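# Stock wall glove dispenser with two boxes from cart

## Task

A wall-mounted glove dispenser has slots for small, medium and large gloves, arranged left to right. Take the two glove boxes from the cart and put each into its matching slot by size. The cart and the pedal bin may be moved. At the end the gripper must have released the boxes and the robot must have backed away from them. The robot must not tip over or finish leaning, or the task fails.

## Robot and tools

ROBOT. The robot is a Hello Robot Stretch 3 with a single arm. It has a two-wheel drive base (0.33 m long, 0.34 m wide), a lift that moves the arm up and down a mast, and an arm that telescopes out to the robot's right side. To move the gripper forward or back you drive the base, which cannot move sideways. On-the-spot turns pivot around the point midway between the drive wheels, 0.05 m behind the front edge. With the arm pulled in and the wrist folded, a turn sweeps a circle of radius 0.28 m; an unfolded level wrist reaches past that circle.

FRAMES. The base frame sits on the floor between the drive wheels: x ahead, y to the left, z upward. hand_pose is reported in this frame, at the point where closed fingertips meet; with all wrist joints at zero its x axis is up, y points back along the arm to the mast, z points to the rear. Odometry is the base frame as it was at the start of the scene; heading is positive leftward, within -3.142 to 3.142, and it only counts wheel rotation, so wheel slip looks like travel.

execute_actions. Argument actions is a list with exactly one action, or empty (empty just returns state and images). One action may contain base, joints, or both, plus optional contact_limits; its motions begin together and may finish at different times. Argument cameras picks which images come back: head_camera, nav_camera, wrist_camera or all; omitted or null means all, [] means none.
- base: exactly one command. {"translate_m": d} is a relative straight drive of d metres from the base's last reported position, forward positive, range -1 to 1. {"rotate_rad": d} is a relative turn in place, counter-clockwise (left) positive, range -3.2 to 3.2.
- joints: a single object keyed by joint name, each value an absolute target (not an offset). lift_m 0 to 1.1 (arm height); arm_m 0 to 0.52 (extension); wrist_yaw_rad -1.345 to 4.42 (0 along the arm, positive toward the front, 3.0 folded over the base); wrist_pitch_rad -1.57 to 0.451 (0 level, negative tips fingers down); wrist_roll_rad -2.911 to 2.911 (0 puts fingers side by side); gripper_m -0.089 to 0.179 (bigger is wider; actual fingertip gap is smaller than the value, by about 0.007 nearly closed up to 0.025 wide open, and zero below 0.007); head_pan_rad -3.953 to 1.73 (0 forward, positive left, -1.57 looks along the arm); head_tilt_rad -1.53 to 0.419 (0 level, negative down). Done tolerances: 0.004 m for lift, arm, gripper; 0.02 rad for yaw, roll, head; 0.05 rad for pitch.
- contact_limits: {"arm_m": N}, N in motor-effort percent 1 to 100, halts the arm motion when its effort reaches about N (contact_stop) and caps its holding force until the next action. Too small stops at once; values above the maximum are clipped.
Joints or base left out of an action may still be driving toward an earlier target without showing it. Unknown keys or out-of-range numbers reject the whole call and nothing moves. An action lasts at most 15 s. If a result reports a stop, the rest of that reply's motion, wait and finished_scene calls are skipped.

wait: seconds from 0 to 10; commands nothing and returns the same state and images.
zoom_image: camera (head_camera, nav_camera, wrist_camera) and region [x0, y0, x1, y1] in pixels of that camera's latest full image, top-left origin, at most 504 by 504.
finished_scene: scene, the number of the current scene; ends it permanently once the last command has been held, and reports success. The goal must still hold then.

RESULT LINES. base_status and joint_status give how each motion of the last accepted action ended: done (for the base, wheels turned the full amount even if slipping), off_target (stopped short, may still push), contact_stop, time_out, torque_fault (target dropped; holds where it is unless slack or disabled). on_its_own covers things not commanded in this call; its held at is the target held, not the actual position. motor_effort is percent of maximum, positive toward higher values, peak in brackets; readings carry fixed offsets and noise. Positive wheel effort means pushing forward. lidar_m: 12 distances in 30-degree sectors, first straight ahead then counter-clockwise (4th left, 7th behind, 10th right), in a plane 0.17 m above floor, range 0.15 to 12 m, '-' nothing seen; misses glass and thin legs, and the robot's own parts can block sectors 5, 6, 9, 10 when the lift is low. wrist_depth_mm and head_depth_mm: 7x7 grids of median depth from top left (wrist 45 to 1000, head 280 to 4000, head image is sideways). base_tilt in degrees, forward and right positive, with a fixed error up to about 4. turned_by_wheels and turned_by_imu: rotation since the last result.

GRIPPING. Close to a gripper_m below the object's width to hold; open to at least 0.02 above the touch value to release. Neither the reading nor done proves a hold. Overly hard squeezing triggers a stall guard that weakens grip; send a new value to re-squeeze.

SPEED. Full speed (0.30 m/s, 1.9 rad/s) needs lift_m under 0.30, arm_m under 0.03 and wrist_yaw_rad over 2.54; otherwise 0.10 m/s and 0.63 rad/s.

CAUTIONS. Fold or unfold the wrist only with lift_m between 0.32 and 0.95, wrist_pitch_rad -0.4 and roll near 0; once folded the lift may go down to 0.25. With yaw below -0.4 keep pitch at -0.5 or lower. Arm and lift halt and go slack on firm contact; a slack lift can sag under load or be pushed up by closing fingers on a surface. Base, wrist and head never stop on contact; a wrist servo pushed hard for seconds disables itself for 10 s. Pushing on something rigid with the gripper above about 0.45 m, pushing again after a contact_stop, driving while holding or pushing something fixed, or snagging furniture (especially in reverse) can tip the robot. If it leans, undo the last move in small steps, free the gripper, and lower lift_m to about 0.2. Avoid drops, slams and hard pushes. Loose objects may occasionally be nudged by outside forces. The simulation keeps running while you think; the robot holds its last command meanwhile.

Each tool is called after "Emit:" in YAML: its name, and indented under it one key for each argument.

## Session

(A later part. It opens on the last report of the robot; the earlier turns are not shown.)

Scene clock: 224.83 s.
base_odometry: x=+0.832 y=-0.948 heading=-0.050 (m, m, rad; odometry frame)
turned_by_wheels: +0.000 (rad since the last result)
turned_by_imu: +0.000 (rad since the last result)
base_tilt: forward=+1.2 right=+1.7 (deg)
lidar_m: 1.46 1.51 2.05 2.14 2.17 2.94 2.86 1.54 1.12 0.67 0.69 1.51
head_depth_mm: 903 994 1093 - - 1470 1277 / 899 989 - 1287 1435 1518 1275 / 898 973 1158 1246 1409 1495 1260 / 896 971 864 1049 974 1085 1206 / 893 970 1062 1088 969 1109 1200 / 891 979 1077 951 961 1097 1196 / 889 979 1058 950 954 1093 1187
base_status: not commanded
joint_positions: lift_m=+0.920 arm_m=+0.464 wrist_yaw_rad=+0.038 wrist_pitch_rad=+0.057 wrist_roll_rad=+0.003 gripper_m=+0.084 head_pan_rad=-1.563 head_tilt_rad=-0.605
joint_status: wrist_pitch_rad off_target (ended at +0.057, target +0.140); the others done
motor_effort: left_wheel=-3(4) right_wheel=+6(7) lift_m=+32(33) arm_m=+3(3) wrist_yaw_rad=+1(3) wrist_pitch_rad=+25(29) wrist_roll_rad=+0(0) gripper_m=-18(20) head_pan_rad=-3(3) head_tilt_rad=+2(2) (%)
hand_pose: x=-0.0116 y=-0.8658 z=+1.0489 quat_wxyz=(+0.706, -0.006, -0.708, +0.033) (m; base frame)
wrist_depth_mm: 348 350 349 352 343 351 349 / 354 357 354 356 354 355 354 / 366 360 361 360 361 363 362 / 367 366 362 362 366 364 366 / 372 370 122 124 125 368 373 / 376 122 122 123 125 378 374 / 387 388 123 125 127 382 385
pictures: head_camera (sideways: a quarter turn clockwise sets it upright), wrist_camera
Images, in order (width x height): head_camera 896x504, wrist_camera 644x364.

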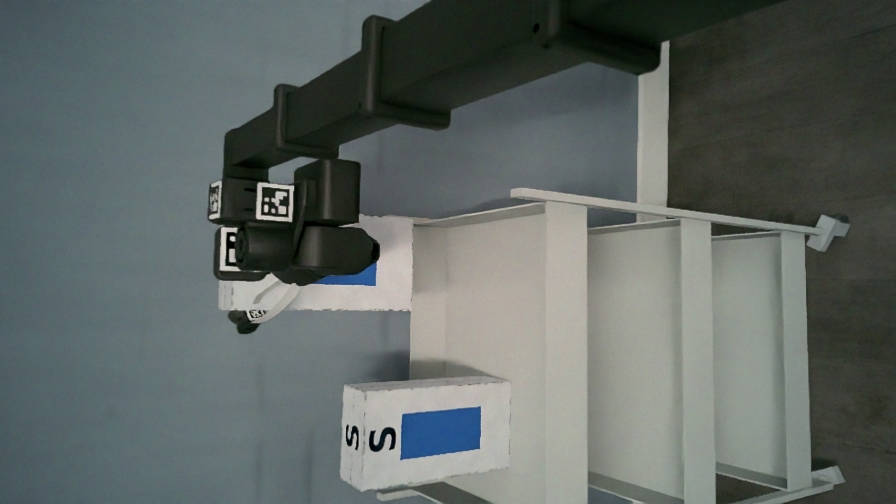

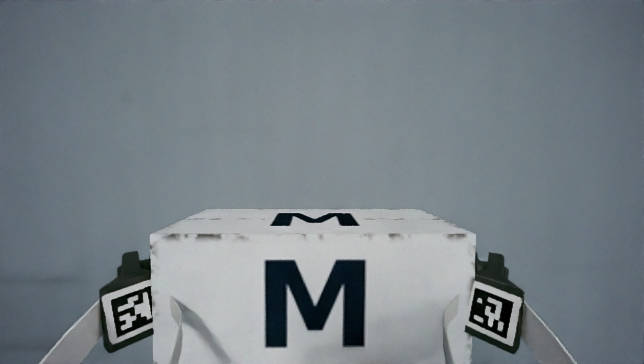

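Emit:
execute_actions:
  actions:
    - {"joints": {"arm_m": 0.02, "wrist_yaw_rad": 0.0, "wrist_pitch_rad": 0.16}}
  cameras: ["wrist_camera"]

Emit:
execute_actions:
  actions:
    - {"base": {"rotate_rad": 0.682}, "joints": {"head_pan_rad": -0.9, "head_tilt_rad": -0.3}}
  cameras: ["nav_camera"]

Emit:
execute_actions:
  actions:
    - {"base": {"translate_m": 0.973}}
  cameras: ["head_camera", "nav_camera"]

Scene clock: 256.90 s.
base_odometry: x=+0.832 y=-0.948 heading=-0.050 (m, m, rad; odometry frame)
turned_by_wheels: +0.000 (rad since the last result)
turned_by_imu: -0.001 (rad since the last result)
base_tilt: forward=+1.1 right=+1.6 (deg)
lidar_m: 1.46 1.51 2.05 2.14 2.17 2.94 2.87 1.54 1.12 0.67 0.68 1.51
head_depth_mm: 901 996 1110 1251 1406 - - / 900 991 1107 1226 1383 - - / 897 989 1102 425 - - - / 898 988 1094 420 - - - / 894 983 1094 423 496 1107 1199 / 893 980 1078 945 958 1100 1197 / 890 977 1061 948 953 1088 1191
base_status: not commanded
joint_positions: lift_m=+0.920 arm_m=+0.020 wrist_yaw_rad=+0.000 wrist_pitch_rad=+0.075 wrist_roll_rad=+0.003 gripper_m=+0.084 head_pan_rad=-1.563 head_tilt_rad=-0.605
joint_status: wrist_pitch_rad off_target (ended at +0.075, target +0.160); the others done
motor_effort: left_wheel=-3(4) right_wheel=+5(8) lift_m=+32(32) arm_m=-3(2) wrist_yaw_rad=+0(7) wrist_pitch_rad=+25(27) wrist_roll_rad=+0(0) gripper_m=-18(20) head_pan_rad=-3(3) head_tilt_rad=+2(2) (%)
hand_pose: x=-0.0215 y=-0.4225 z=+1.0535 quat_wxyz=(+0.706, -0.026, -0.707, +0.026) (m; base frame)
wrist_depth_mm: 767 775 788 801 808 814 826 / 778 788 791 820 794 797 816 / 783 798 793 811 820 825 837 / 799 819 816 839 822 853 857 / 786 817 122 123 124 848 863 / 803 122 123 124 124 881 859 / 804 563 124 124 126 892 896
pictures: wrist_camera
Images, in order (width x height): wrist_camera 644x364.

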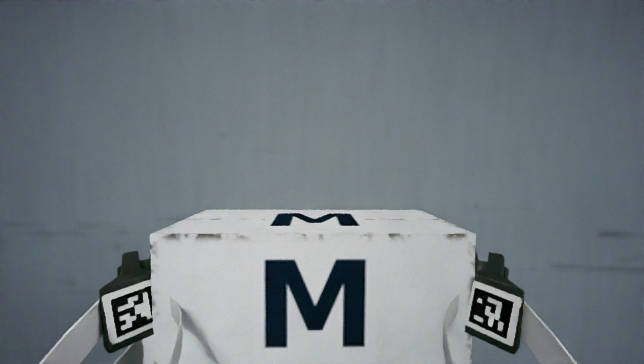

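Scene clock: 258.93 s.
base_odometry: x=+0.832 y=-0.948 heading=+0.632 (m, m, rad; odometry frame)
turned_by_wheels: +0.682 (rad since the last result)
turned_by_imu: +0.687 (rad since the last result)
base_tilt: forward=+1.1 right=+1.6 (deg)
lidar_m: 1.59 2.47 2.15 2.29 2.89 2.64 1.34 0.67 0.67 0.72 1.47 1.46
head_depth_mm: 1416 1502 1598 1701 1783 1842 1599 / 1375 1448 1546 1645 1760 1874 1593 / 1341 1417 1495 1595 1693 1815 1580 / 1298 1371 1459 1546 1636 1754 1569 / 1275 1338 1409 1497 1588 1687 1562 / 1239 1298 1367 1450 1533 1645 1550 / 1210 1261 1333 1407 1488 1590 1552
base_status: done
joint_positions: lift_m=+0.920 arm_m=+0.020 wrist_yaw_rad=+0.000 wrist_pitch_rad=+0.075 wrist_roll_rad=+0.003 gripper_m=+0.084 head_pan_rad=-0.907 head_tilt_rad=-0.310
joint_status: all done
motor_effort: left_wheel=-4(11) right_wheel=+6(14) lift_m=+32(32) arm_m=-2(3) wrist_yaw_rad=+0(0) wrist_pitch_rad=+25(25) wrist_roll_rad=+0(0) gripper_m=-18(19) head_pan_rad=+4(39) head_tilt_rad=+4(20) (%)
hand_pose: x=-0.0214 y=-0.4225 z=+1.0535 quat_wxyz=(+0.706, -0.026, -0.707, +0.026) (m; base frame)
wrist_depth_mm: - - - - 845 732 639 / - - - - 873 745 641 / - - - - 870 738 651 / - - - - 907 746 657 / - - 122 123 124 749 643 / - 122 123 123 124 513 642 / - - 124 125 127 522 652
pictures: nav_camera (sideways: a quarter turn counterclockwise sets it upright)
Images, in order (width x height): nav_camera 672x504.

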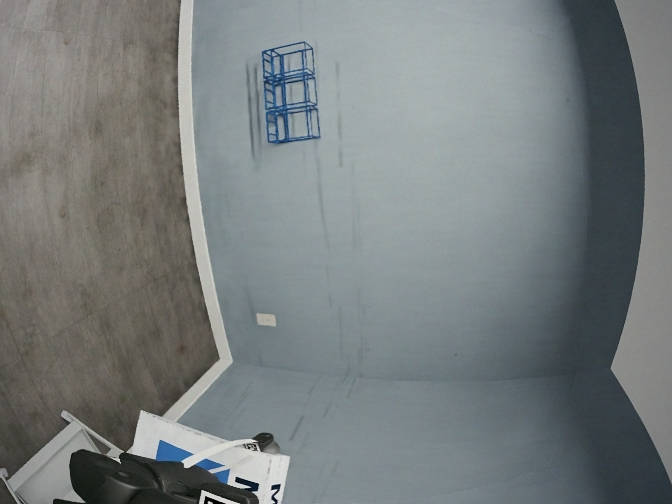

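Scene clock: 269.73 s.
base_odometry: x=+1.618 y=-0.373 heading=+0.631 (m, m, rad; odometry frame)
turned_by_wheels: +0.000 (rad since the last result)
turned_by_imu: +0.001 (rad since the last result)
base_tilt: forward=+1.1 right=+1.6 (deg)
lidar_m: 0.76 1.18 2.09 1.90 2.52 3.63 2.10 1.33 1.69 0.87 0.70 0.69
head_depth_mm: 646 684 726 775 833 892 966 / 629 665 704 749 802 856 916 / 610 645 683 726 772 822 851 / 593 624 662 703 747 794 845 / 580 607 642 680 722 765 790 / 564 593 625 662 700 745 793 / 551 577 608 641 678 720 767
base_status: done
joint_positions: lift_m=+0.920 arm_m=+0.020 wrist_yaw_rad=+0.000 wrist_pitch_rad=+0.075 wrist_roll_rad=+0.003 gripper_m=+0.084 head_pan_rad=-0.907 head_tilt_rad=-0.310
joint_status: not commanded
motor_effort: left_wheel=-5(7) right_wheel=+6(13) lift_m=+32(33) arm_m=-2(3) wrist_yaw_rad=+1(1) wrist_pitch_rad=+25(25) wrist_roll_rad=+0(0) gripper_m=-19(19) head_pan_rad=+3(4) head_tilt_rad=+4(3) (%)
hand_pose: x=-0.0214 y=-0.4225 z=+1.0535 quat_wxyz=(+0.706, -0.026, -0.707, +0.026) (m; base frame)
wrist_depth_mm: 423 512 639 859 - - - / 427 504 650 906 - - - / 431 517 661 915 - - - / 425 519 663 909 - - - / 437 493 122 123 124 - - / 440 122 122 124 125 - - / 429 486 123 125 126 - -
pictures: head_camera (sideways: a quarter turn clockwise sets it upright), nav_camera (sideways: a quarter turn counterclockwise sets it upright)
Images, in order (width x height): head_camera 896x504, nav_camera 672x504.

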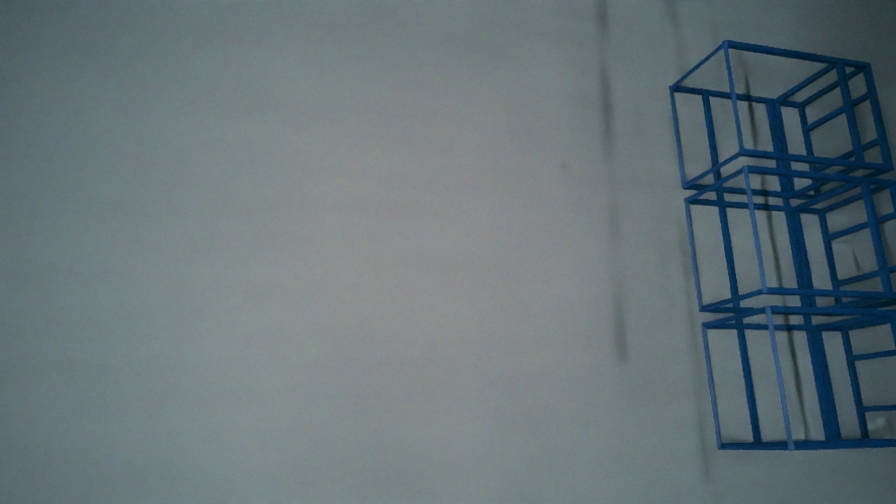

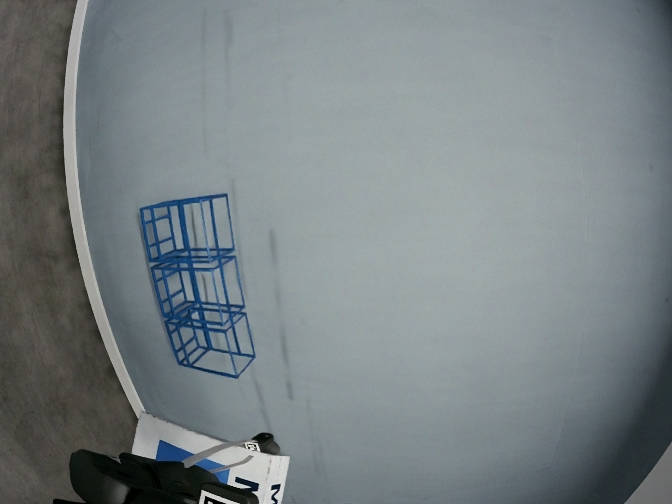

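Emit:
execute_actions:
  actions:
    - {"base": {"rotate_rad": 0.878}, "joints": {"head_pan_rad": -1.57, "head_tilt_rad": -0.705}}

Scene clock: 279.63 s.
base_odometry: x=+1.618 y=-0.373 heading=+1.509 (m, m, rad; odometry frame)
turned_by_wheels: +0.878 (rad since the last result)
turned_by_imu: +0.884 (rad since the last result)
base_tilt: forward=+1.1 right=+1.6 (deg)
lidar_m: 2.09 1.91 2.07 3.63 2.43 1.33 1.60 1.00 0.72 0.69 0.72 0.97
head_depth_mm: 575 642 732 823 - - - / 574 642 715 819 - - - / 574 639 450 421 - - 1165 / 570 637 445 415 - - 1157 / 569 635 683 451 936 1208 1197 / 567 634 719 832 982 1202 1191 / 566 632 716 828 979 1192 1187
base_status: done
joint_positions: lift_m=+0.920 arm_m=+0.020 wrist_yaw_rad=+0.000 wrist_pitch_rad=+0.075 wrist_roll_rad=+0.003 gripper_m=+0.084 head_pan_rad=-1.563 head_tilt_rad=-0.696
joint_status: all done
motor_effort: left_wheel=-4(11) right_wheel=+6(13) lift_m=+31(32) arm_m=-3(3) wrist_yaw_rad=+0(1) wrist_pitch_rad=+25(25) wrist_roll_rad=+0(0) gripper_m=-18(19) head_pan_rad=-3(38) head_tilt_rad=-3(24) (%)
hand_pose: x=-0.0214 y=-0.4225 z=+1.0535 quat_wxyz=(+0.706, -0.026, -0.707, +0.026) (m; base frame)
wrist_depth_mm: 404 405 417 413 423 428 433 / 409 408 424 421 425 426 434 / 415 417 423 428 434 433 444 / 415 418 429 435 441 449 454 / 421 424 122 123 124 449 451 / 432 122 122 124 124 454 465 / 435 437 123 125 126 458 470
pictures: head_camera (sideways: a quarter turn clockwise sets it upright), nav_camera (sideways: a quarter turn counterclockwise sets it upright), wrist_camera
Images, in order (width x height): head_camera 896x504, nav_camera 672x504, wrist_camera 644x364.

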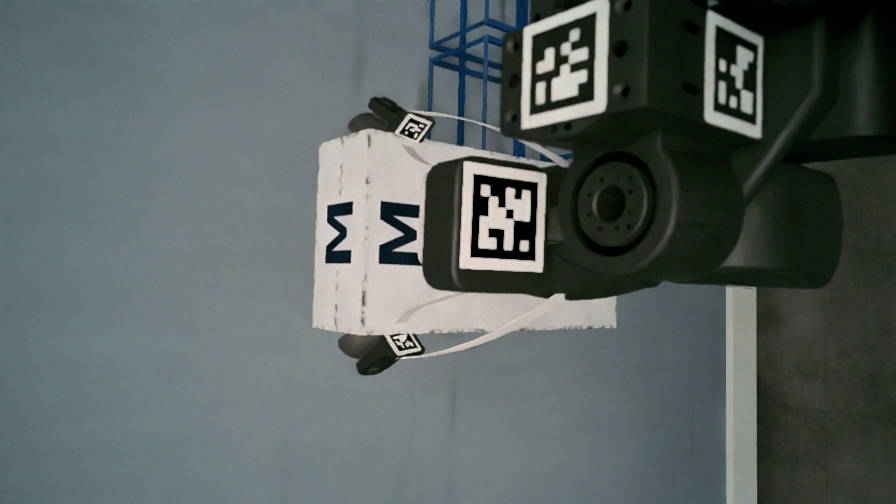

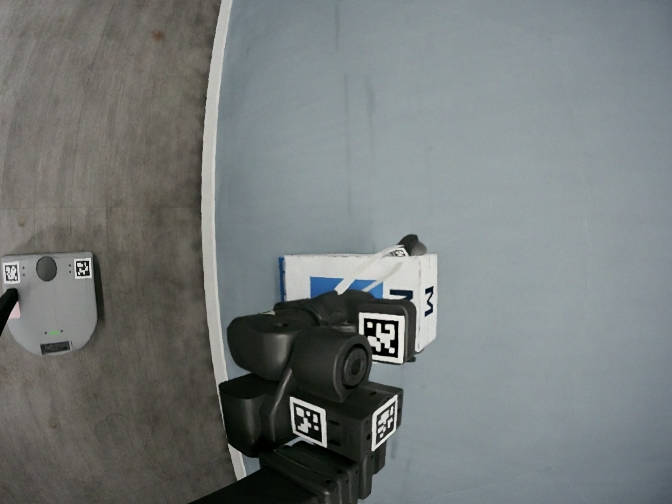

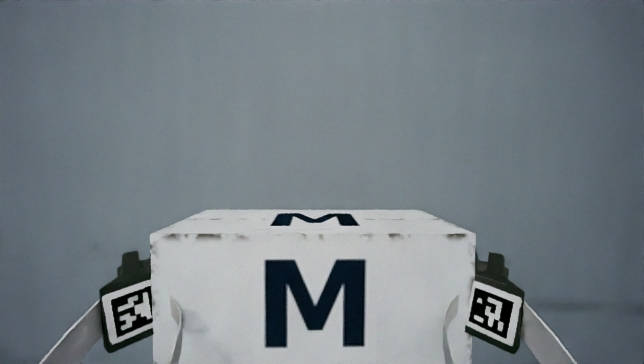

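Emit:
execute_actions:
  actions:
    - {"base": {"translate_m": -0.151}, "joints": {"lift_m": 0.93}}
  cameras: ["head_camera"]

Emit:
execute_actions:
  actions:
    - {"joints": {"arm_m": 0.238}, "contact_limits": {"arm_m": 15}}
  cameras: ["head_camera", "wrist_camera"]

Emit:
zoom_image:
  camera: "head_camera"
  region: [380, 150, 620, 350]

Scene clock: 299.20 s.
base_odometry: x=+1.609 y=-0.524 heading=+1.509 (m, m, rad; odometry frame)
turned_by_wheels: +0.000 (rad since the last result)
turned_by_imu: -0.002 (rad since the last result)
base_tilt: forward=+1.1 right=+1.6 (deg)
lidar_m: 2.24 2.03 2.29 3.62 2.21 1.19 1.53 1.01 0.73 0.70 0.72 0.97
head_depth_mm: 579 646 734 831 - - - / 576 643 718 824 - - - / 575 642 428 421 - - 1177 / 572 640 422 - - - 1158 / 572 639 441 452 919 1216 1197 / 570 636 721 835 931 1209 1191 / 569 634 718 831 985 1199 1181
base_status: done
joint_positions: lift_m=+0.930 arm_m=+0.020 wrist_yaw_rad=+0.000 wrist_pitch_rad=+0.075 wrist_roll_rad=+0.003 gripper_m=+0.084 head_pan_rad=-1.563 head_tilt_rad=-0.696
joint_status: all done
motor_effort: left_wheel=-5(10) right_wheel=+6(8) lift_m=+32(34) arm_m=-3(3) wrist_yaw_rad=+0(1) wrist_pitch_rad=+25(25) wrist_roll_rad=+0(0) gripper_m=-19(19) head_pan_rad=-3(4) head_tilt_rad=-4(4) (%)
hand_pose: x=-0.0214 y=-0.4225 z=+1.0636 quat_wxyz=(+0.706, -0.026, -0.707, +0.026) (m; base frame)
wrist_depth_mm: 399 411 409 419 422 428 437 / 409 414 422 425 430 433 437 / 414 417 424 424 433 438 453 / 421 425 427 441 442 445 450 / 426 428 122 123 124 451 458 / 426 122 123 123 125 457 465 / 436 442 124 125 126 470 469
pictures: head_camera (sideways: a quarter turn clockwise sets it upright)
Images, in order (width x height): head_camera 896x504.

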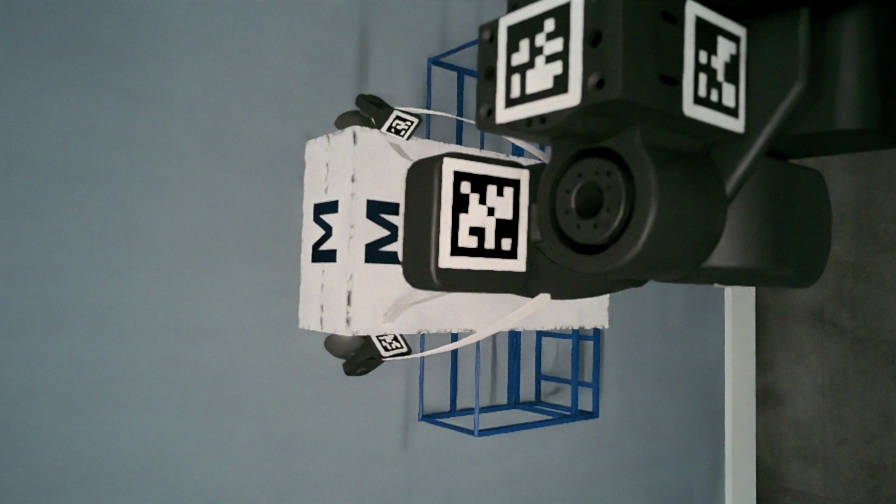

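Scene clock: 302.03 s.
base_odometry: x=+1.609 y=-0.524 heading=+1.509 (m, m, rad; odometry frame)
turned_by_wheels: +0.000 (rad since the last result)
turned_by_imu: -0.001 (rad since the last result)
base_tilt: forward=+1.1 right=+1.6 (deg)
lidar_m: 2.24 2.02 2.28 3.63 2.21 1.19 1.53 1.00 0.73 0.70 0.72 0.97
head_depth_mm: 577 646 - - 1036 1242 1230 / 575 634 - 866 953 1236 1216 / 573 621 - 879 920 1229 1211 / 572 618 - 880 937 1220 1205 / 572 617 696 801 917 1216 1199 / 570 635 722 832 932 1206 1191 / 569 634 718 831 982 1198 1183
base_status: not commanded
joint_positions: lift_m=+0.930 arm_m=+0.238 wrist_yaw_rad=+0.000 wrist_pitch_rad=+0.075 wrist_roll_rad=+0.003 gripper_m=+0.084 head_pan_rad=-1.563 head_tilt_rad=-0.696
joint_status: all done
motor_effort: left_wheel=-3(4) right_wheel=+6(6) lift_m=+32(32) arm_m=+3(3) wrist_yaw_rad=+0(1) wrist_pitch_rad=+25(25) wrist_roll_rad=+0(0) gripper_m=-20(18) head_pan_rad=-3(3) head_tilt_rad=-3(3) (%)
contact_limits: arm_m 15 (drawing in: default 28, maximum 46; extending or still: default 39, maximum 63)
hand_pose: x=-0.0214 y=-0.6401 z=+1.0636 quat_wxyz=(+0.706, -0.026, -0.707, +0.026) (m; base frame)
wrist_depth_mm: 200 199 204 206 208 212 214 / 201 203 206 209 211 214 217 / 203 207 208 210 214 216 220 / 206 209 211 215 217 219 222 / 209 211 122 123 124 223 224 / 212 122 123 124 125 226 229 / 213 218 124 125 126 229 231
pictures: head_camera (sideways: a quarter turn clockwise sets it upright), wrist_camera
Images, in order (width x height): head_camera 896x504, wrist_camera 644x364.

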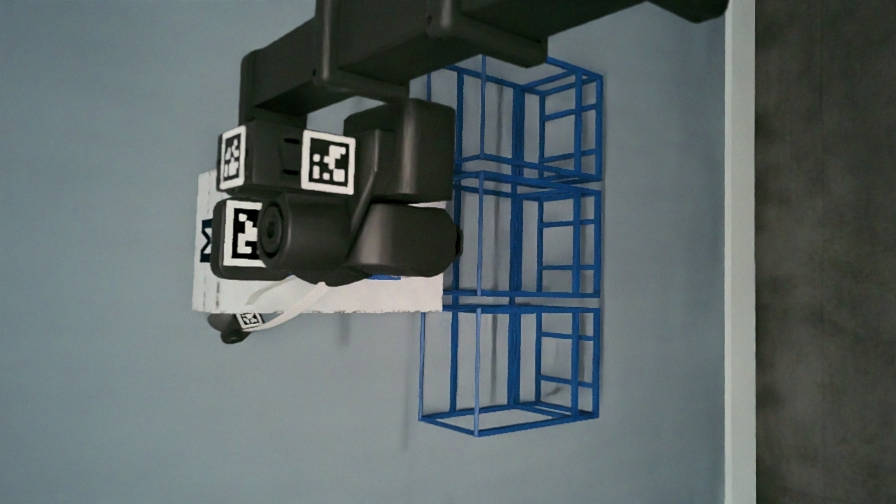

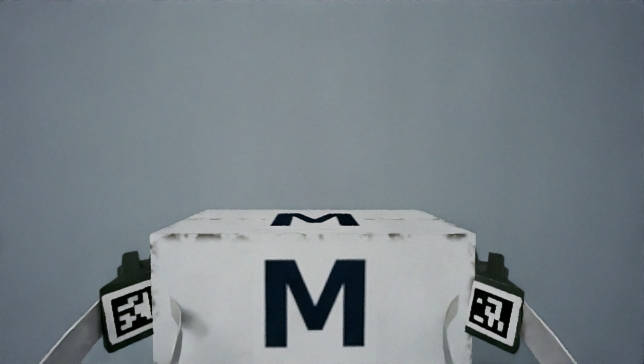

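Region (380, 150, 620, 350) of head_camera's 896x504 image, scaled by 2.100, with more detail than that image has.

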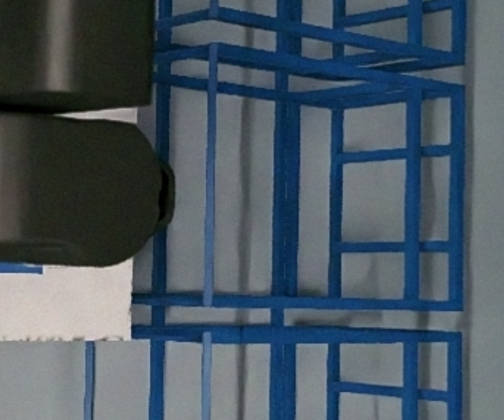

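Emit:
execute_actions:
  actions:
    - {"base": {"translate_m": -0.027}, "joints": {"lift_m": 0.905, "wrist_roll_rad": -0.018}}
  cameras: ["head_camera", "wrist_camera"]

Emit:
zoom_image:
  camera: "head_camera"
  region: [380, 150, 620, 350]

Emit:
zoom_image:
  camera: "head_camera"
  region: [420, 270, 540, 340]

Scene clock: 316.43 s.
base_odometry: x=+1.607 y=-0.551 heading=+1.509 (m, m, rad; odometry frame)
turned_by_wheels: +0.000 (rad since the last result)
turned_by_imu: -0.001 (rad since the last result)
base_tilt: forward=+1.1 right=+1.6 (deg)
lidar_m: 2.27 2.05 2.32 3.62 2.17 1.17 1.51 1.00 0.73 0.70 0.72 0.98
head_depth_mm: 579 647 721 - - 1220 1225 / 578 644 692 887 968 1241 1215 / 574 630 - - 948 1228 1210 / 573 618 - 878 941 1223 1202 / 570 629 704 835 942 1213 1198 / 570 637 721 833 931 1206 1190 / 568 634 719 830 981 1199 1180
base_status: done
joint_positions: lift_m=+0.905 arm_m=+0.238 wrist_yaw_rad=+0.000 wrist_pitch_rad=+0.076 wrist_roll_rad=-0.013 gripper_m=+0.084 head_pan_rad=-1.563 head_tilt_rad=-0.696
joint_status: all done
motor_effort: left_wheel=-4(10) right_wheel=+6(9) lift_m=+28(30) arm_m=+3(3) wrist_yaw_rad=+1(0) wrist_pitch_rad=+25(25) wrist_roll_rad=-3(4) gripper_m=-19(18) head_pan_rad=-3(3) head_tilt_rad=-3(3) (%)
hand_pose: x=-0.0214 y=-0.6401 z=+1.0390 quat_wxyz=(+0.711, -0.027, -0.702, +0.026) (m; base frame)
wrist_depth_mm: 198 201 204 206 208 211 214 / 203 203 206 208 211 216 218 / 205 207 209 212 215 219 222 / 207 209 211 215 217 220 225 / 210 210 121 123 124 222 225 / 212 122 123 123 124 226 229 / 214 217 123 125 126 231 233
pictures: head_camera (sideways: a quarter turn clockwise sets it upright), wrist_camera
Images, in order (width x height): head_camera 896x504, wrist_camera 644x364.

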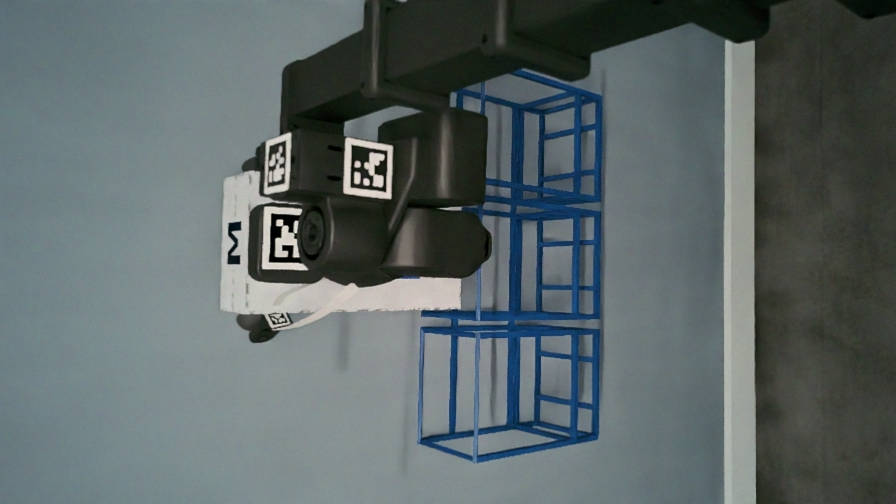

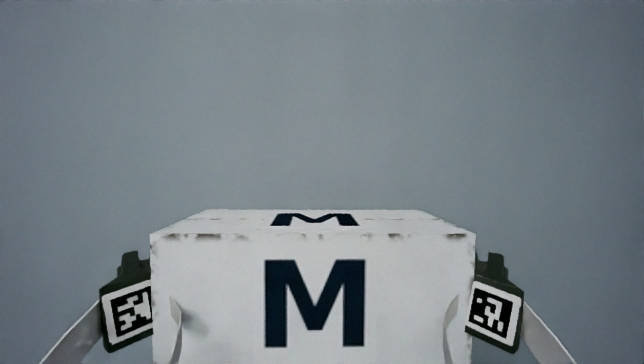

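Region (380, 150, 620, 350) of head_camera's 896x504 image, scaled by 2.100, with more detail than that image has.

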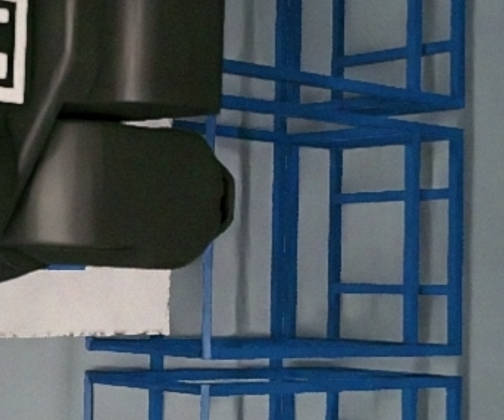

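Region (420, 270, 540, 340) of head_camera's 896x504 image, scaled by 4.200, with more detail than that image has; it fills the top 294 rows of this view, and the rest is white.

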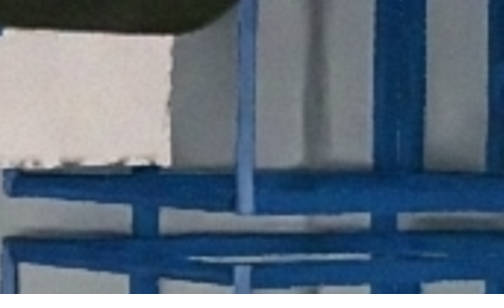

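Emit:
execute_actions:
  actions:
    - {"base": {"translate_m": 0.002}}
  cameras: []

Emit:
execute_actions:
  actions:
    - {"joints": {"lift_m": 0.875}}
  cameras: ["head_camera"]

Emit:
zoom_image:
  camera: "head_camera"
  region: [420, 270, 540, 340]

Scene clock: 336.43 s.
base_odometry: x=+1.607 y=-0.549 heading=+1.509 (m, m, rad; odometry frame)
turned_by_wheels: +0.000 (rad since the last result)
turned_by_imu: -0.001 (rad since the last result)
base_tilt: forward=+1.1 right=+1.6 (deg)
lidar_m: 2.27 2.05 2.32 3.62 2.18 1.17 1.51 1.00 0.73 0.70 0.72 0.98
head_depth_mm: 578 647 720 - - 1218 1224 / 576 644 693 883 952 1233 1216 / 573 631 - - 948 1230 1213 / 572 619 - 877 942 1225 1203 / 572 627 703 835 937 1216 1198 / 570 636 722 831 921 1208 1188 / 569 634 720 815 980 1202 1183
base_status: done
joint_positions: lift_m=+0.905 arm_m=+0.238 wrist_yaw_rad=+0.000 wrist_pitch_rad=+0.076 wrist_roll_rad=-0.013 gripper_m=+0.084 head_pan_rad=-1.563 head_tilt_rad=-0.696
joint_status: not commanded
motor_effort: left_wheel=-4(6) right_wheel=+5(15) lift_m=+28(28) arm_m=+3(3) wrist_yaw_rad=+1(1) wrist_pitch_rad=+25(25) wrist_roll_rad=-3(3) gripper_m=-19(18) head_pan_rad=-3(3) head_tilt_rad=-4(3) (%)
hand_pose: x=-0.0214 y=-0.6401 z=+1.0390 quat_wxyz=(+0.712, -0.027, -0.702, +0.026) (m; base frame)
wrist_depth_mm: 199 203 204 206 208 211 216 / 203 203 205 209 212 214 216 / 203 206 209 210 213 217 219 / 206 207 212 216 217 221 222 / 209 211 122 123 124 224 227 / 211 122 123 123 125 227 230 / 214 217 124 125 126 228 232
pictures: none
No camera images: the call's "cameras" was empty. Leave "cameras" out to get every camera's image.

Scene clock: 337.70 s.
base_odometry: x=+1.607 y=-0.549 heading=+1.509 (m, m, rad; odometry frame)
turned_by_wheels: +0.000 (rad since the last result)
turned_by_imu: +0.000 (rad since the last result)
base_tilt: forward=+1.1 right=+1.6 (deg)
lidar_m: 2.27 2.04 2.32 3.63 2.18 1.16 1.51 1.01 0.73 0.70 0.72 0.98
head_depth_mm: 576 645 733 815 - - 1209 / 576 644 710 - 949 1233 1217 / 574 642 626 - 978 1229 1210 / 573 639 609 - 939 1221 1202 / 571 639 684 820 934 1214 1198 / 571 635 721 833 925 1209 1193 / 568 635 720 814 982 1198 1182
base_status: not commanded
joint_positions: lift_m=+0.875 arm_m=+0.238 wrist_yaw_rad=+0.003 wrist_pitch_rad=+0.080 wrist_roll_rad=-0.013 gripper_m=+0.084 head_pan_rad=-1.563 head_tilt_rad=-0.696
joint_status: all done
motor_effort: left_wheel=-3(3) right_wheel=+3(6) lift_m=+27(32) arm_m=+3(4) wrist_yaw_rad=-2(3) wrist_pitch_rad=+24(25) wrist_roll_rad=-3(3) gripper_m=-20(20) head_pan_rad=-3(3) head_tilt_rad=-4(3) (%)
hand_pose: x=-0.0207 y=-0.6401 z=+1.0100 quat_wxyz=(+0.712, -0.027, -0.702, +0.029) (m; base frame)
wrist_depth_mm: 200 201 206 206 209 213 214 / 203 205 207 210 212 214 218 / 205 207 209 212 216 216 218 / 209 210 212 215 218 221 222 / 210 211 122 123 125 223 224 / 212 122 122 123 125 227 230 / 215 123 123 124 126 229 231
pictures: head_camera (sideways: a quarter turn clockwise sets it upright)
Images, in order (width x height): head_camera 896x504.

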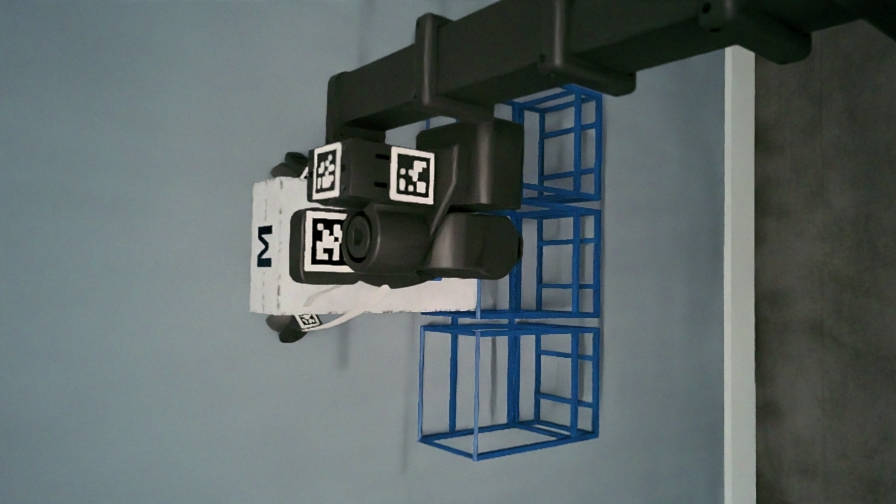

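Region (420, 270, 540, 340) of head_camera's 896x504 image, scaled by 4.200, with more detail than that image has; it fills the top 294 rows of this view, and the rest is white.

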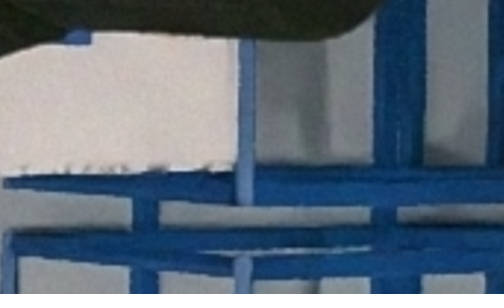

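Emit:
execute_actions:
  actions:
    - {"joints": {"lift_m": 0.845}}
  cameras: ["head_camera"]

Scene clock: 342.73 s.
base_odometry: x=+1.607 y=-0.549 heading=+1.509 (m, m, rad; odometry frame)
turned_by_wheels: +0.000 (rad since the last result)
turned_by_imu: -0.001 (rad since the last result)
base_tilt: forward=+1.1 right=+1.6 (deg)
lidar_m: 2.27 2.04 2.32 3.63 2.18 1.16 1.51 1.01 0.73 0.70 0.72 0.98
head_depth_mm: 577 648 733 830 - - - / 576 642 730 - 1033 1275 1207 / 574 642 688 - 1031 1229 1207 / 572 640 645 - 968 1223 1203 / 573 638 686 818 935 1212 1197 / 570 636 720 836 924 1207 1193 / 569 635 720 811 982 1197 1185
base_status: not commanded
joint_positions: lift_m=+0.845 arm_m=+0.238 wrist_yaw_rad=+0.003 wrist_pitch_rad=+0.079 wrist_roll_rad=-0.013 gripper_m=+0.084 head_pan_rad=-1.563 head_tilt_rad=-0.696
joint_status: all done
motor_effort: left_wheel=-1(2) right_wheel=+3(3) lift_m=+28(30) arm_m=+3(3) wrist_yaw_rad=-2(2) wrist_pitch_rad=+24(24) wrist_roll_rad=-3(3) gripper_m=-18(19) head_pan_rad=-3(3) head_tilt_rad=-3(3) (%)
hand_pose: x=-0.0207 y=-0.6401 z=+0.9799 quat_wxyz=(+0.712, -0.027, -0.702, +0.029) (m; base frame)
wrist_depth_mm: 200 202 204 208 210 212 214 / 203 205 208 208 212 214 217 / 205 207 209 212 214 216 219 / 207 209 212 215 218 220 223 / 210 209 122 123 124 222 224 / 212 122 122 124 125 225 227 / 213 218 124 125 126 230 230
pictures: head_camera (sideways: a quarter turn clockwise sets it upright)
Images, in order (width x height): head_camera 896x504.

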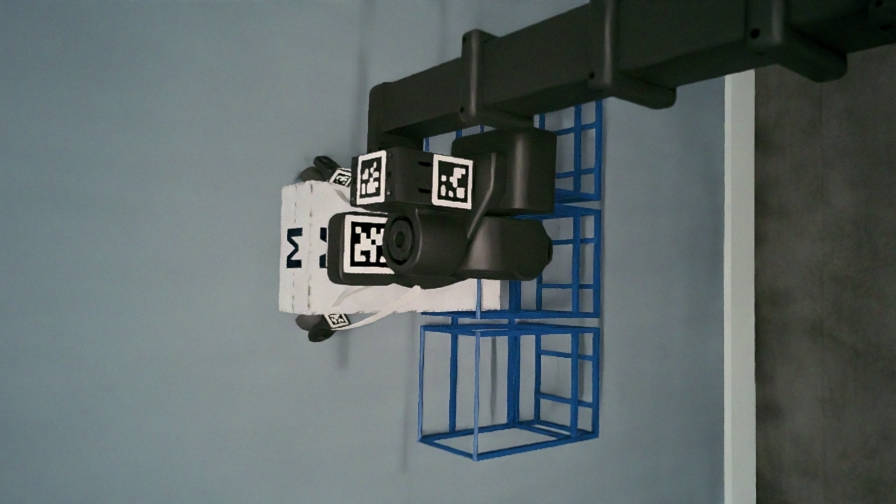

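Box is inside the cage. Continue lowering.

Emit:
execute_actions:
  actions:
    - {"joints": {"lift_m": 0.76}}
  cameras: ["head_camera"]

Emit:
execute_actions:
  actions:
    - {"joints": {"lift_m": 0.7}}
  cameras: ["head_camera", "wrist_camera"]

Scene clock: 349.20 s.
base_odometry: x=+1.607 y=-0.549 heading=+1.509 (m, m, rad; odometry frame)
turned_by_wheels: +0.000 (rad since the last result)
turned_by_imu: -0.001 (rad since the last result)
base_tilt: forward=+1.1 right=+1.6 (deg)
lidar_m: 2.27 2.05 2.32 3.63 2.18 1.17 1.51 1.01 0.73 0.70 0.72 0.97
head_depth_mm: 579 647 734 831 1011 1205 - / 577 644 732 821 - - 1209 / 574 641 723 825 - 1232 1213 / 572 639 711 682 - 1222 1204 / 572 639 712 800 931 1212 1197 / 570 635 722 833 926 1207 1186 / 569 633 717 813 980 1200 1181
base_status: not commanded
joint_positions: lift_m=+0.760 arm_m=+0.238 wrist_yaw_rad=+0.003 wrist_pitch_rad=+0.078 wrist_roll_rad=-0.013 gripper_m=+0.084 head_pan_rad=-1.563 head_tilt_rad=-0.696
joint_status: all done
motor_effort: left_wheel=-3(2) right_wheel=+3(3) lift_m=+28(25) arm_m=+3(3) wrist_yaw_rad=-2(1) wrist_pitch_rad=+24(24) wrist_roll_rad=-3(3) gripper_m=-18(20) head_pan_rad=-3(3) head_tilt_rad=-3(3) (%)
hand_pose: x=-0.0207 y=-0.6401 z=+0.8946 quat_wxyz=(+0.712, -0.027, -0.702, +0.028) (m; base frame)
wrist_depth_mm: 199 202 204 207 209 213 215 / 203 206 207 209 213 214 217 / 206 207 210 211 214 217 219 / 208 209 212 215 218 219 223 / 210 211 122 123 124 223 226 / 212 122 122 123 125 226 230 / 214 216 123 125 126 229 232
pictures: head_camera (sideways: a quarter turn clockwise sets it upright)
Images, in order (width x height): head_camera 896x504.

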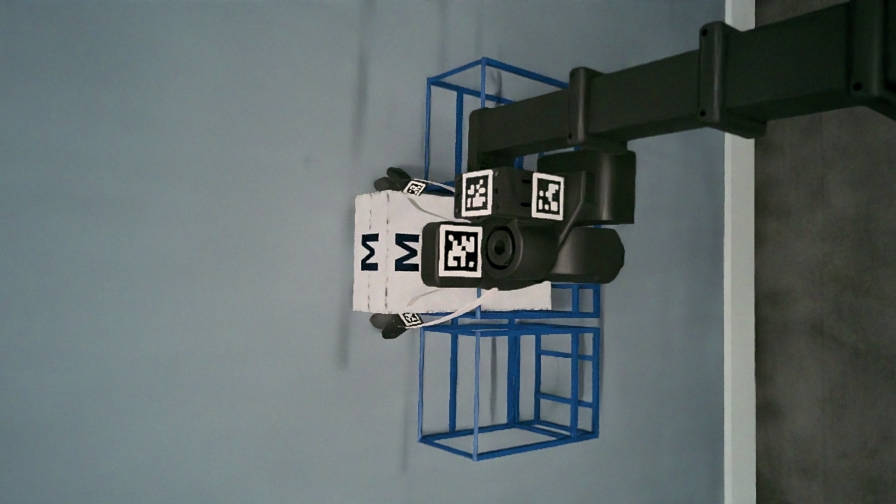

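Scene clock: 350.83 s.
base_odometry: x=+1.607 y=-0.549 heading=+1.509 (m, m, rad; odometry frame)
turned_by_wheels: +0.000 (rad since the last result)
turned_by_imu: +0.000 (rad since the last result)
base_tilt: forward=+1.1 right=+1.6 (deg)
lidar_m: 2.27 2.05 2.32 3.62 2.18 1.16 1.51 1.01 0.73 0.70 0.72 0.97
head_depth_mm: 578 645 735 833 1012 1245 1222 / 576 643 731 826 942 - - / 574 642 730 808 - 1273 1205 / 574 642 725 733 - 1255 1204 / 571 639 724 788 927 1212 1196 / 570 637 720 833 921 1212 1186 / 569 635 719 815 981 1197 1180
base_status: not commanded
joint_positions: lift_m=+0.700 arm_m=+0.238 wrist_yaw_rad=+0.004 wrist_pitch_rad=+0.079 wrist_roll_rad=-0.013 gripper_m=+0.084 head_pan_rad=-1.563 head_tilt_rad=-0.696
joint_status: all done
motor_effort: left_wheel=-3(4) right_wheel=+4(4) lift_m=+27(27) arm_m=+3(3) wrist_yaw_rad=-3(3) wrist_pitch_rad=+24(26) wrist_roll_rad=-3(5) gripper_m=-19(19) head_pan_rad=-3(3) head_tilt_rad=-3(4) (%)
hand_pose: x=-0.0205 y=-0.6401 z=+0.8349 quat_wxyz=(+0.711, -0.027, -0.702, +0.029) (m; base frame)
wrist_depth_mm: 201 202 205 208 209 210 215 / 202 206 206 209 212 215 217 / 206 207 210 212 214 217 219 / 207 209 212 215 217 221 223 / 210 211 122 123 125 223 225 / 212 122 122 124 125 224 227 / 215 125 124 124 126 224 230
pictures: head_camera (sideways: a quarter turn clockwise sets it upright), wrist_camera
Images, in order (width x height): head_camera 896x504, wrist_camera 644x364.

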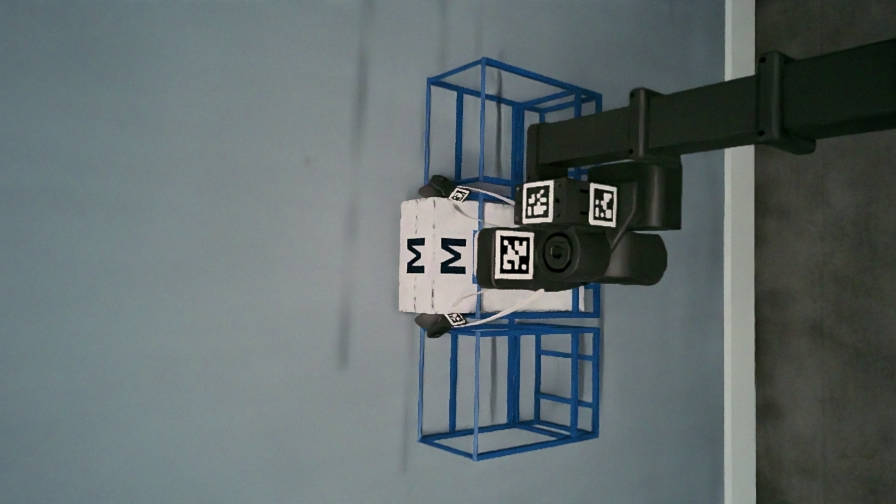

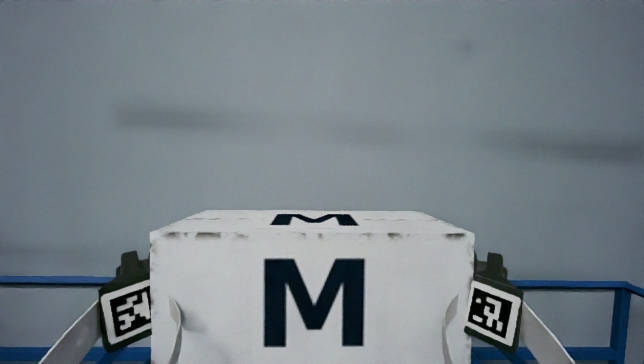

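Emit:
execute_actions:
  actions:
    - {"joints": {"lift_m": 0.692}}
  cameras: ["wrist_camera"]

Scene clock: 359.90 s.
base_odometry: x=+1.607 y=-0.549 heading=+1.509 (m, m, rad; odometry frame)
turned_by_wheels: +0.000 (rad since the last result)
turned_by_imu: -0.001 (rad since the last result)
base_tilt: forward=+1.1 right=+1.6 (deg)
lidar_m: 2.27 2.05 2.31 3.62 2.18 1.16 1.51 1.00 0.73 0.70 0.72 0.97
head_depth_mm: 578 646 734 836 1008 1246 1224 / 575 644 731 826 950 - - / 575 642 730 807 - 1287 1209 / 573 641 727 736 - 1266 1195 / 571 637 724 785 929 1217 1200 / 570 637 723 836 925 1204 1190 / 568 634 718 812 976 1199 1190
base_status: not commanded
joint_positions: lift_m=+0.692 arm_m=+0.238 wrist_yaw_rad=+0.004 wrist_pitch_rad=+0.086 wrist_roll_rad=-0.013 gripper_m=+0.084 head_pan_rad=-1.563 head_tilt_rad=-0.696
joint_status: all done
motor_effort: left_wheel=-3(3) right_wheel=+4(4) lift_m=+27(27) arm_m=+3(3) wrist_yaw_rad=-2(2) wrist_pitch_rad=+22(24) wrist_roll_rad=-3(3) gripper_m=-20(19) head_pan_rad=-3(3) head_tilt_rad=-3(3) (%)
hand_pose: x=-0.0205 y=-0.6401 z=+0.8287 quat_wxyz=(+0.711, -0.029, -0.702, +0.031) (m; base frame)
wrist_depth_mm: 201 202 206 209 210 213 216 / 202 205 209 210 214 215 218 / 207 208 210 215 215 218 221 / 208 209 211 215 217 219 223 / 210 212 121 123 125 224 226 / 212 122 122 123 125 225 227 / 213 123 123 125 126 132 229
pictures: wrist_camera
Images, in order (width x height): wrist_camera 644x364.

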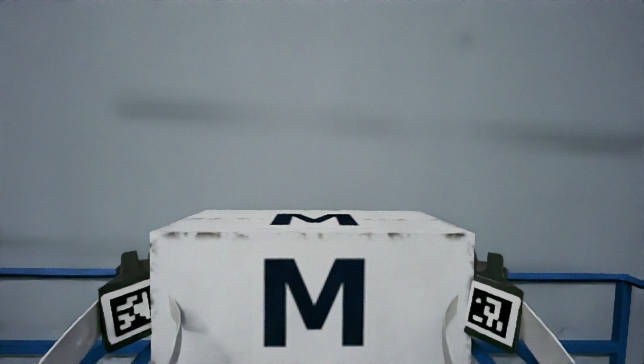

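Emit:
execute_actions:
  actions:
    - {"joints": {"gripper_m": 0.17}}
  cameras: ["head_camera", "wrist_camera"]

Scene clock: 367.87 s.
base_odometry: x=+1.607 y=-0.549 heading=+1.509 (m, m, rad; odometry frame)
turned_by_wheels: +0.000 (rad since the last result)
turned_by_imu: -0.001 (rad since the last result)
base_tilt: forward=+1.1 right=+1.6 (deg)
lidar_m: 2.27 2.04 2.31 3.61 2.18 1.17 1.51 1.00 0.73 0.70 0.72 0.97
head_depth_mm: 578 647 734 832 1010 1245 1230 / 577 645 732 828 952 - - / 575 643 728 810 - 1285 1208 / 573 640 729 743 - 1267 1207 / 572 639 724 799 926 1215 1198 / 570 637 723 833 924 1210 1193 / 570 636 718 815 980 1200 1185
base_status: not commanded
joint_positions: lift_m=+0.692 arm_m=+0.238 wrist_yaw_rad=+0.002 wrist_pitch_rad=+0.137 wrist_roll_rad=-0.013 gripper_m=+0.170 head_pan_rad=-1.563 head_tilt_rad=-0.696
joint_status: all done
on_its_own: wrist_pitch_rad moved +0.051 to your old target +0.160
motor_effort: left_wheel=-3(4) right_wheel=+5(5) lift_m=+27(27) arm_m=+3(2) wrist_yaw_rad=-1(1) wrist_pitch_rad=+7(22) wrist_roll_rad=-3(4) gripper_m=+1(85) head_pan_rad=-3(3) head_tilt_rad=-4(4) (%)
hand_pose: x=-0.0209 y=-0.6399 z=+0.8418 quat_wxyz=(+0.710, -0.048, -0.701, +0.049) (m; base frame)
wrist_depth_mm: 207 211 214 216 218 220 224 / 209 212 215 216 218 222 226 / 209 212 213 217 218 224 224 / 209 210 215 217 220 222 227 / 210 212 215 218 219 223 226 / 209 128 130 132 136 223 227 / - 117 117 119 121 122 226
pictures: head_camera (sideways: a quarter turn clockwise sets it upright), wrist_camera
Images, in order (width x height): head_camera 896x504, wrist_camera 644x364.

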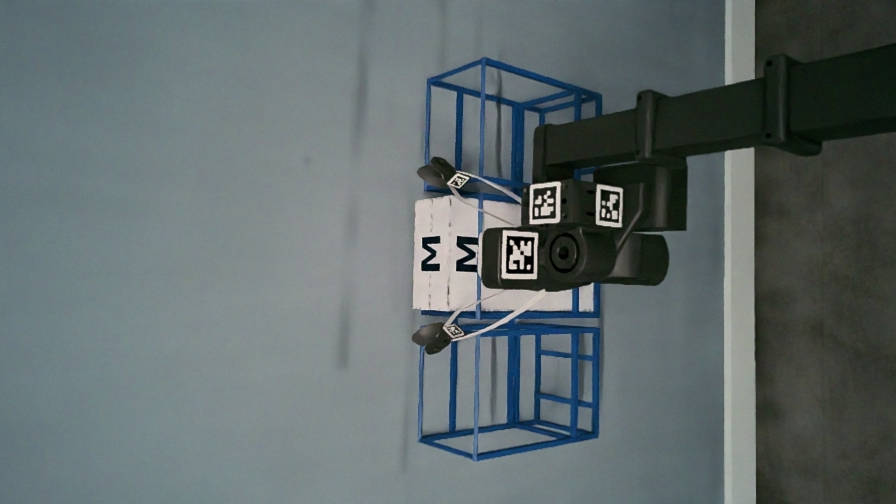

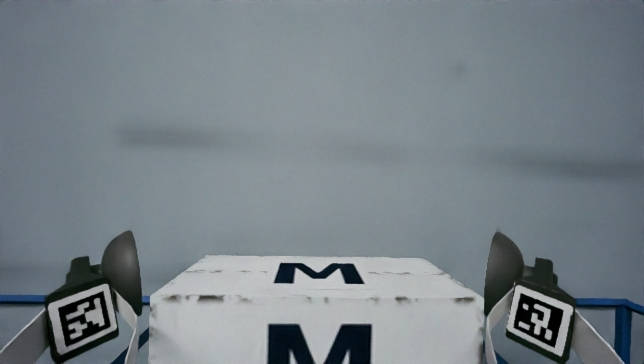

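Emit:
execute_actions:
  actions: []

Scene clock: 393.87 s.
base_odometry: x=+1.607 y=-0.549 heading=+1.509 (m, m, rad; odometry frame)
turned_by_wheels: +0.000 (rad since the last result)
turned_by_imu: -0.001 (rad since the last result)
base_tilt: forward=+1.1 right=+1.6 (deg)
lidar_m: 2.27 2.05 2.32 3.63 2.18 1.16 1.51 1.00 0.73 0.70 0.72 0.97
head_depth_mm: 577 647 734 833 1011 1235 1226 / 577 645 731 827 953 - - / 576 643 729 808 - 1284 1212 / 573 640 727 744 - 1263 1206 / 571 638 725 801 925 1216 1196 / 571 637 722 832 924 1210 1192 / 569 635 718 813 979 1198 1186
base_status: not commanded
joint_positions: lift_m=+0.692 arm_m=+0.238 wrist_yaw_rad=+0.002 wrist_pitch_rad=+0.137 wrist_roll_rad=-0.013 gripper_m=+0.170 head_pan_rad=-1.563 head_tilt_rad=-0.696
joint_status: all done
motor_effort: left_wheel=-4(4) right_wheel=+5(5) lift_m=+27(27) arm_m=+3(2) wrist_yaw_rad=-2(1) wrist_pitch_rad=+7(22) wrist_roll_rad=-3(4) gripper_m=+0(85) head_pan_rad=-4(3) head_tilt_rad=-4(4) (%)
hand_pose: x=-0.0209 y=-0.6399 z=+0.8418 quat_wxyz=(+0.710, -0.048, -0.701, +0.049) (m; base frame)
wrist_depth_mm: 208 210 213 216 218 222 225 / 209 210 213 216 218 221 225 / 209 212 213 216 220 222 225 / 209 211 216 219 220 223 224 / 208 211 214 217 220 222 227 / 210 129 130 132 135 222 227 / - 117 118 119 120 122 226
pictures: head_camera (sideways: a quarter turn clockwise sets it upright), nav_camera (sideways: a quarter turn counterclockwise sets it upright), wrist_camera
Images, in order (width x height): head_camera 896x504, nav_camera 672x504, wrist_camera 644x364.

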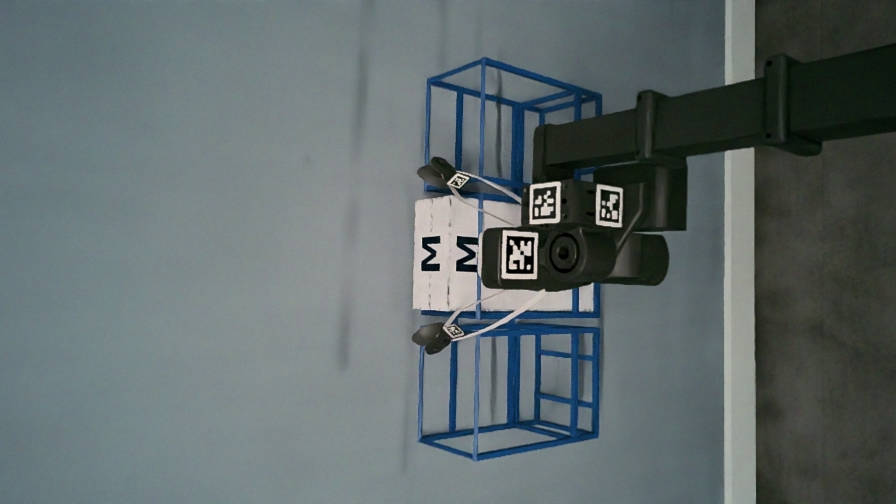

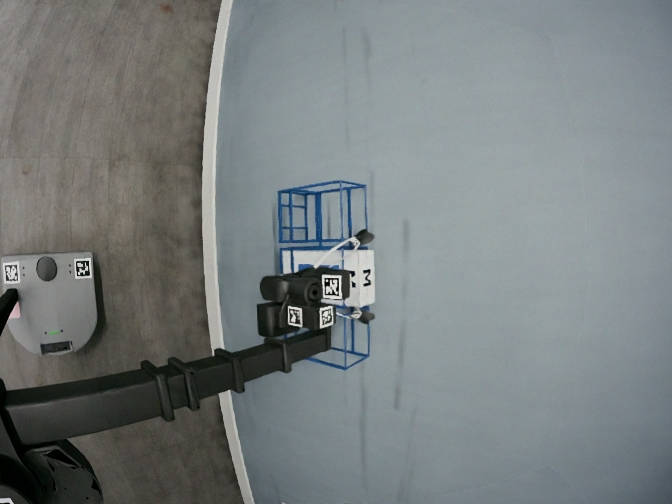

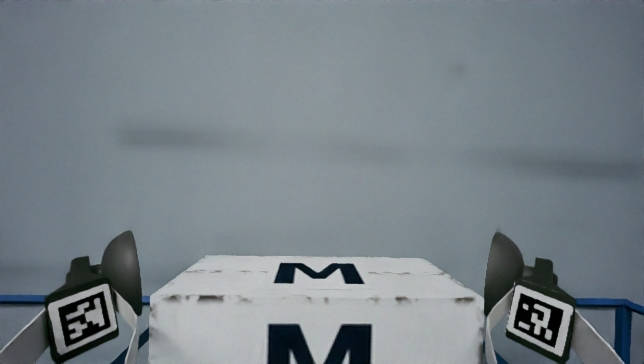

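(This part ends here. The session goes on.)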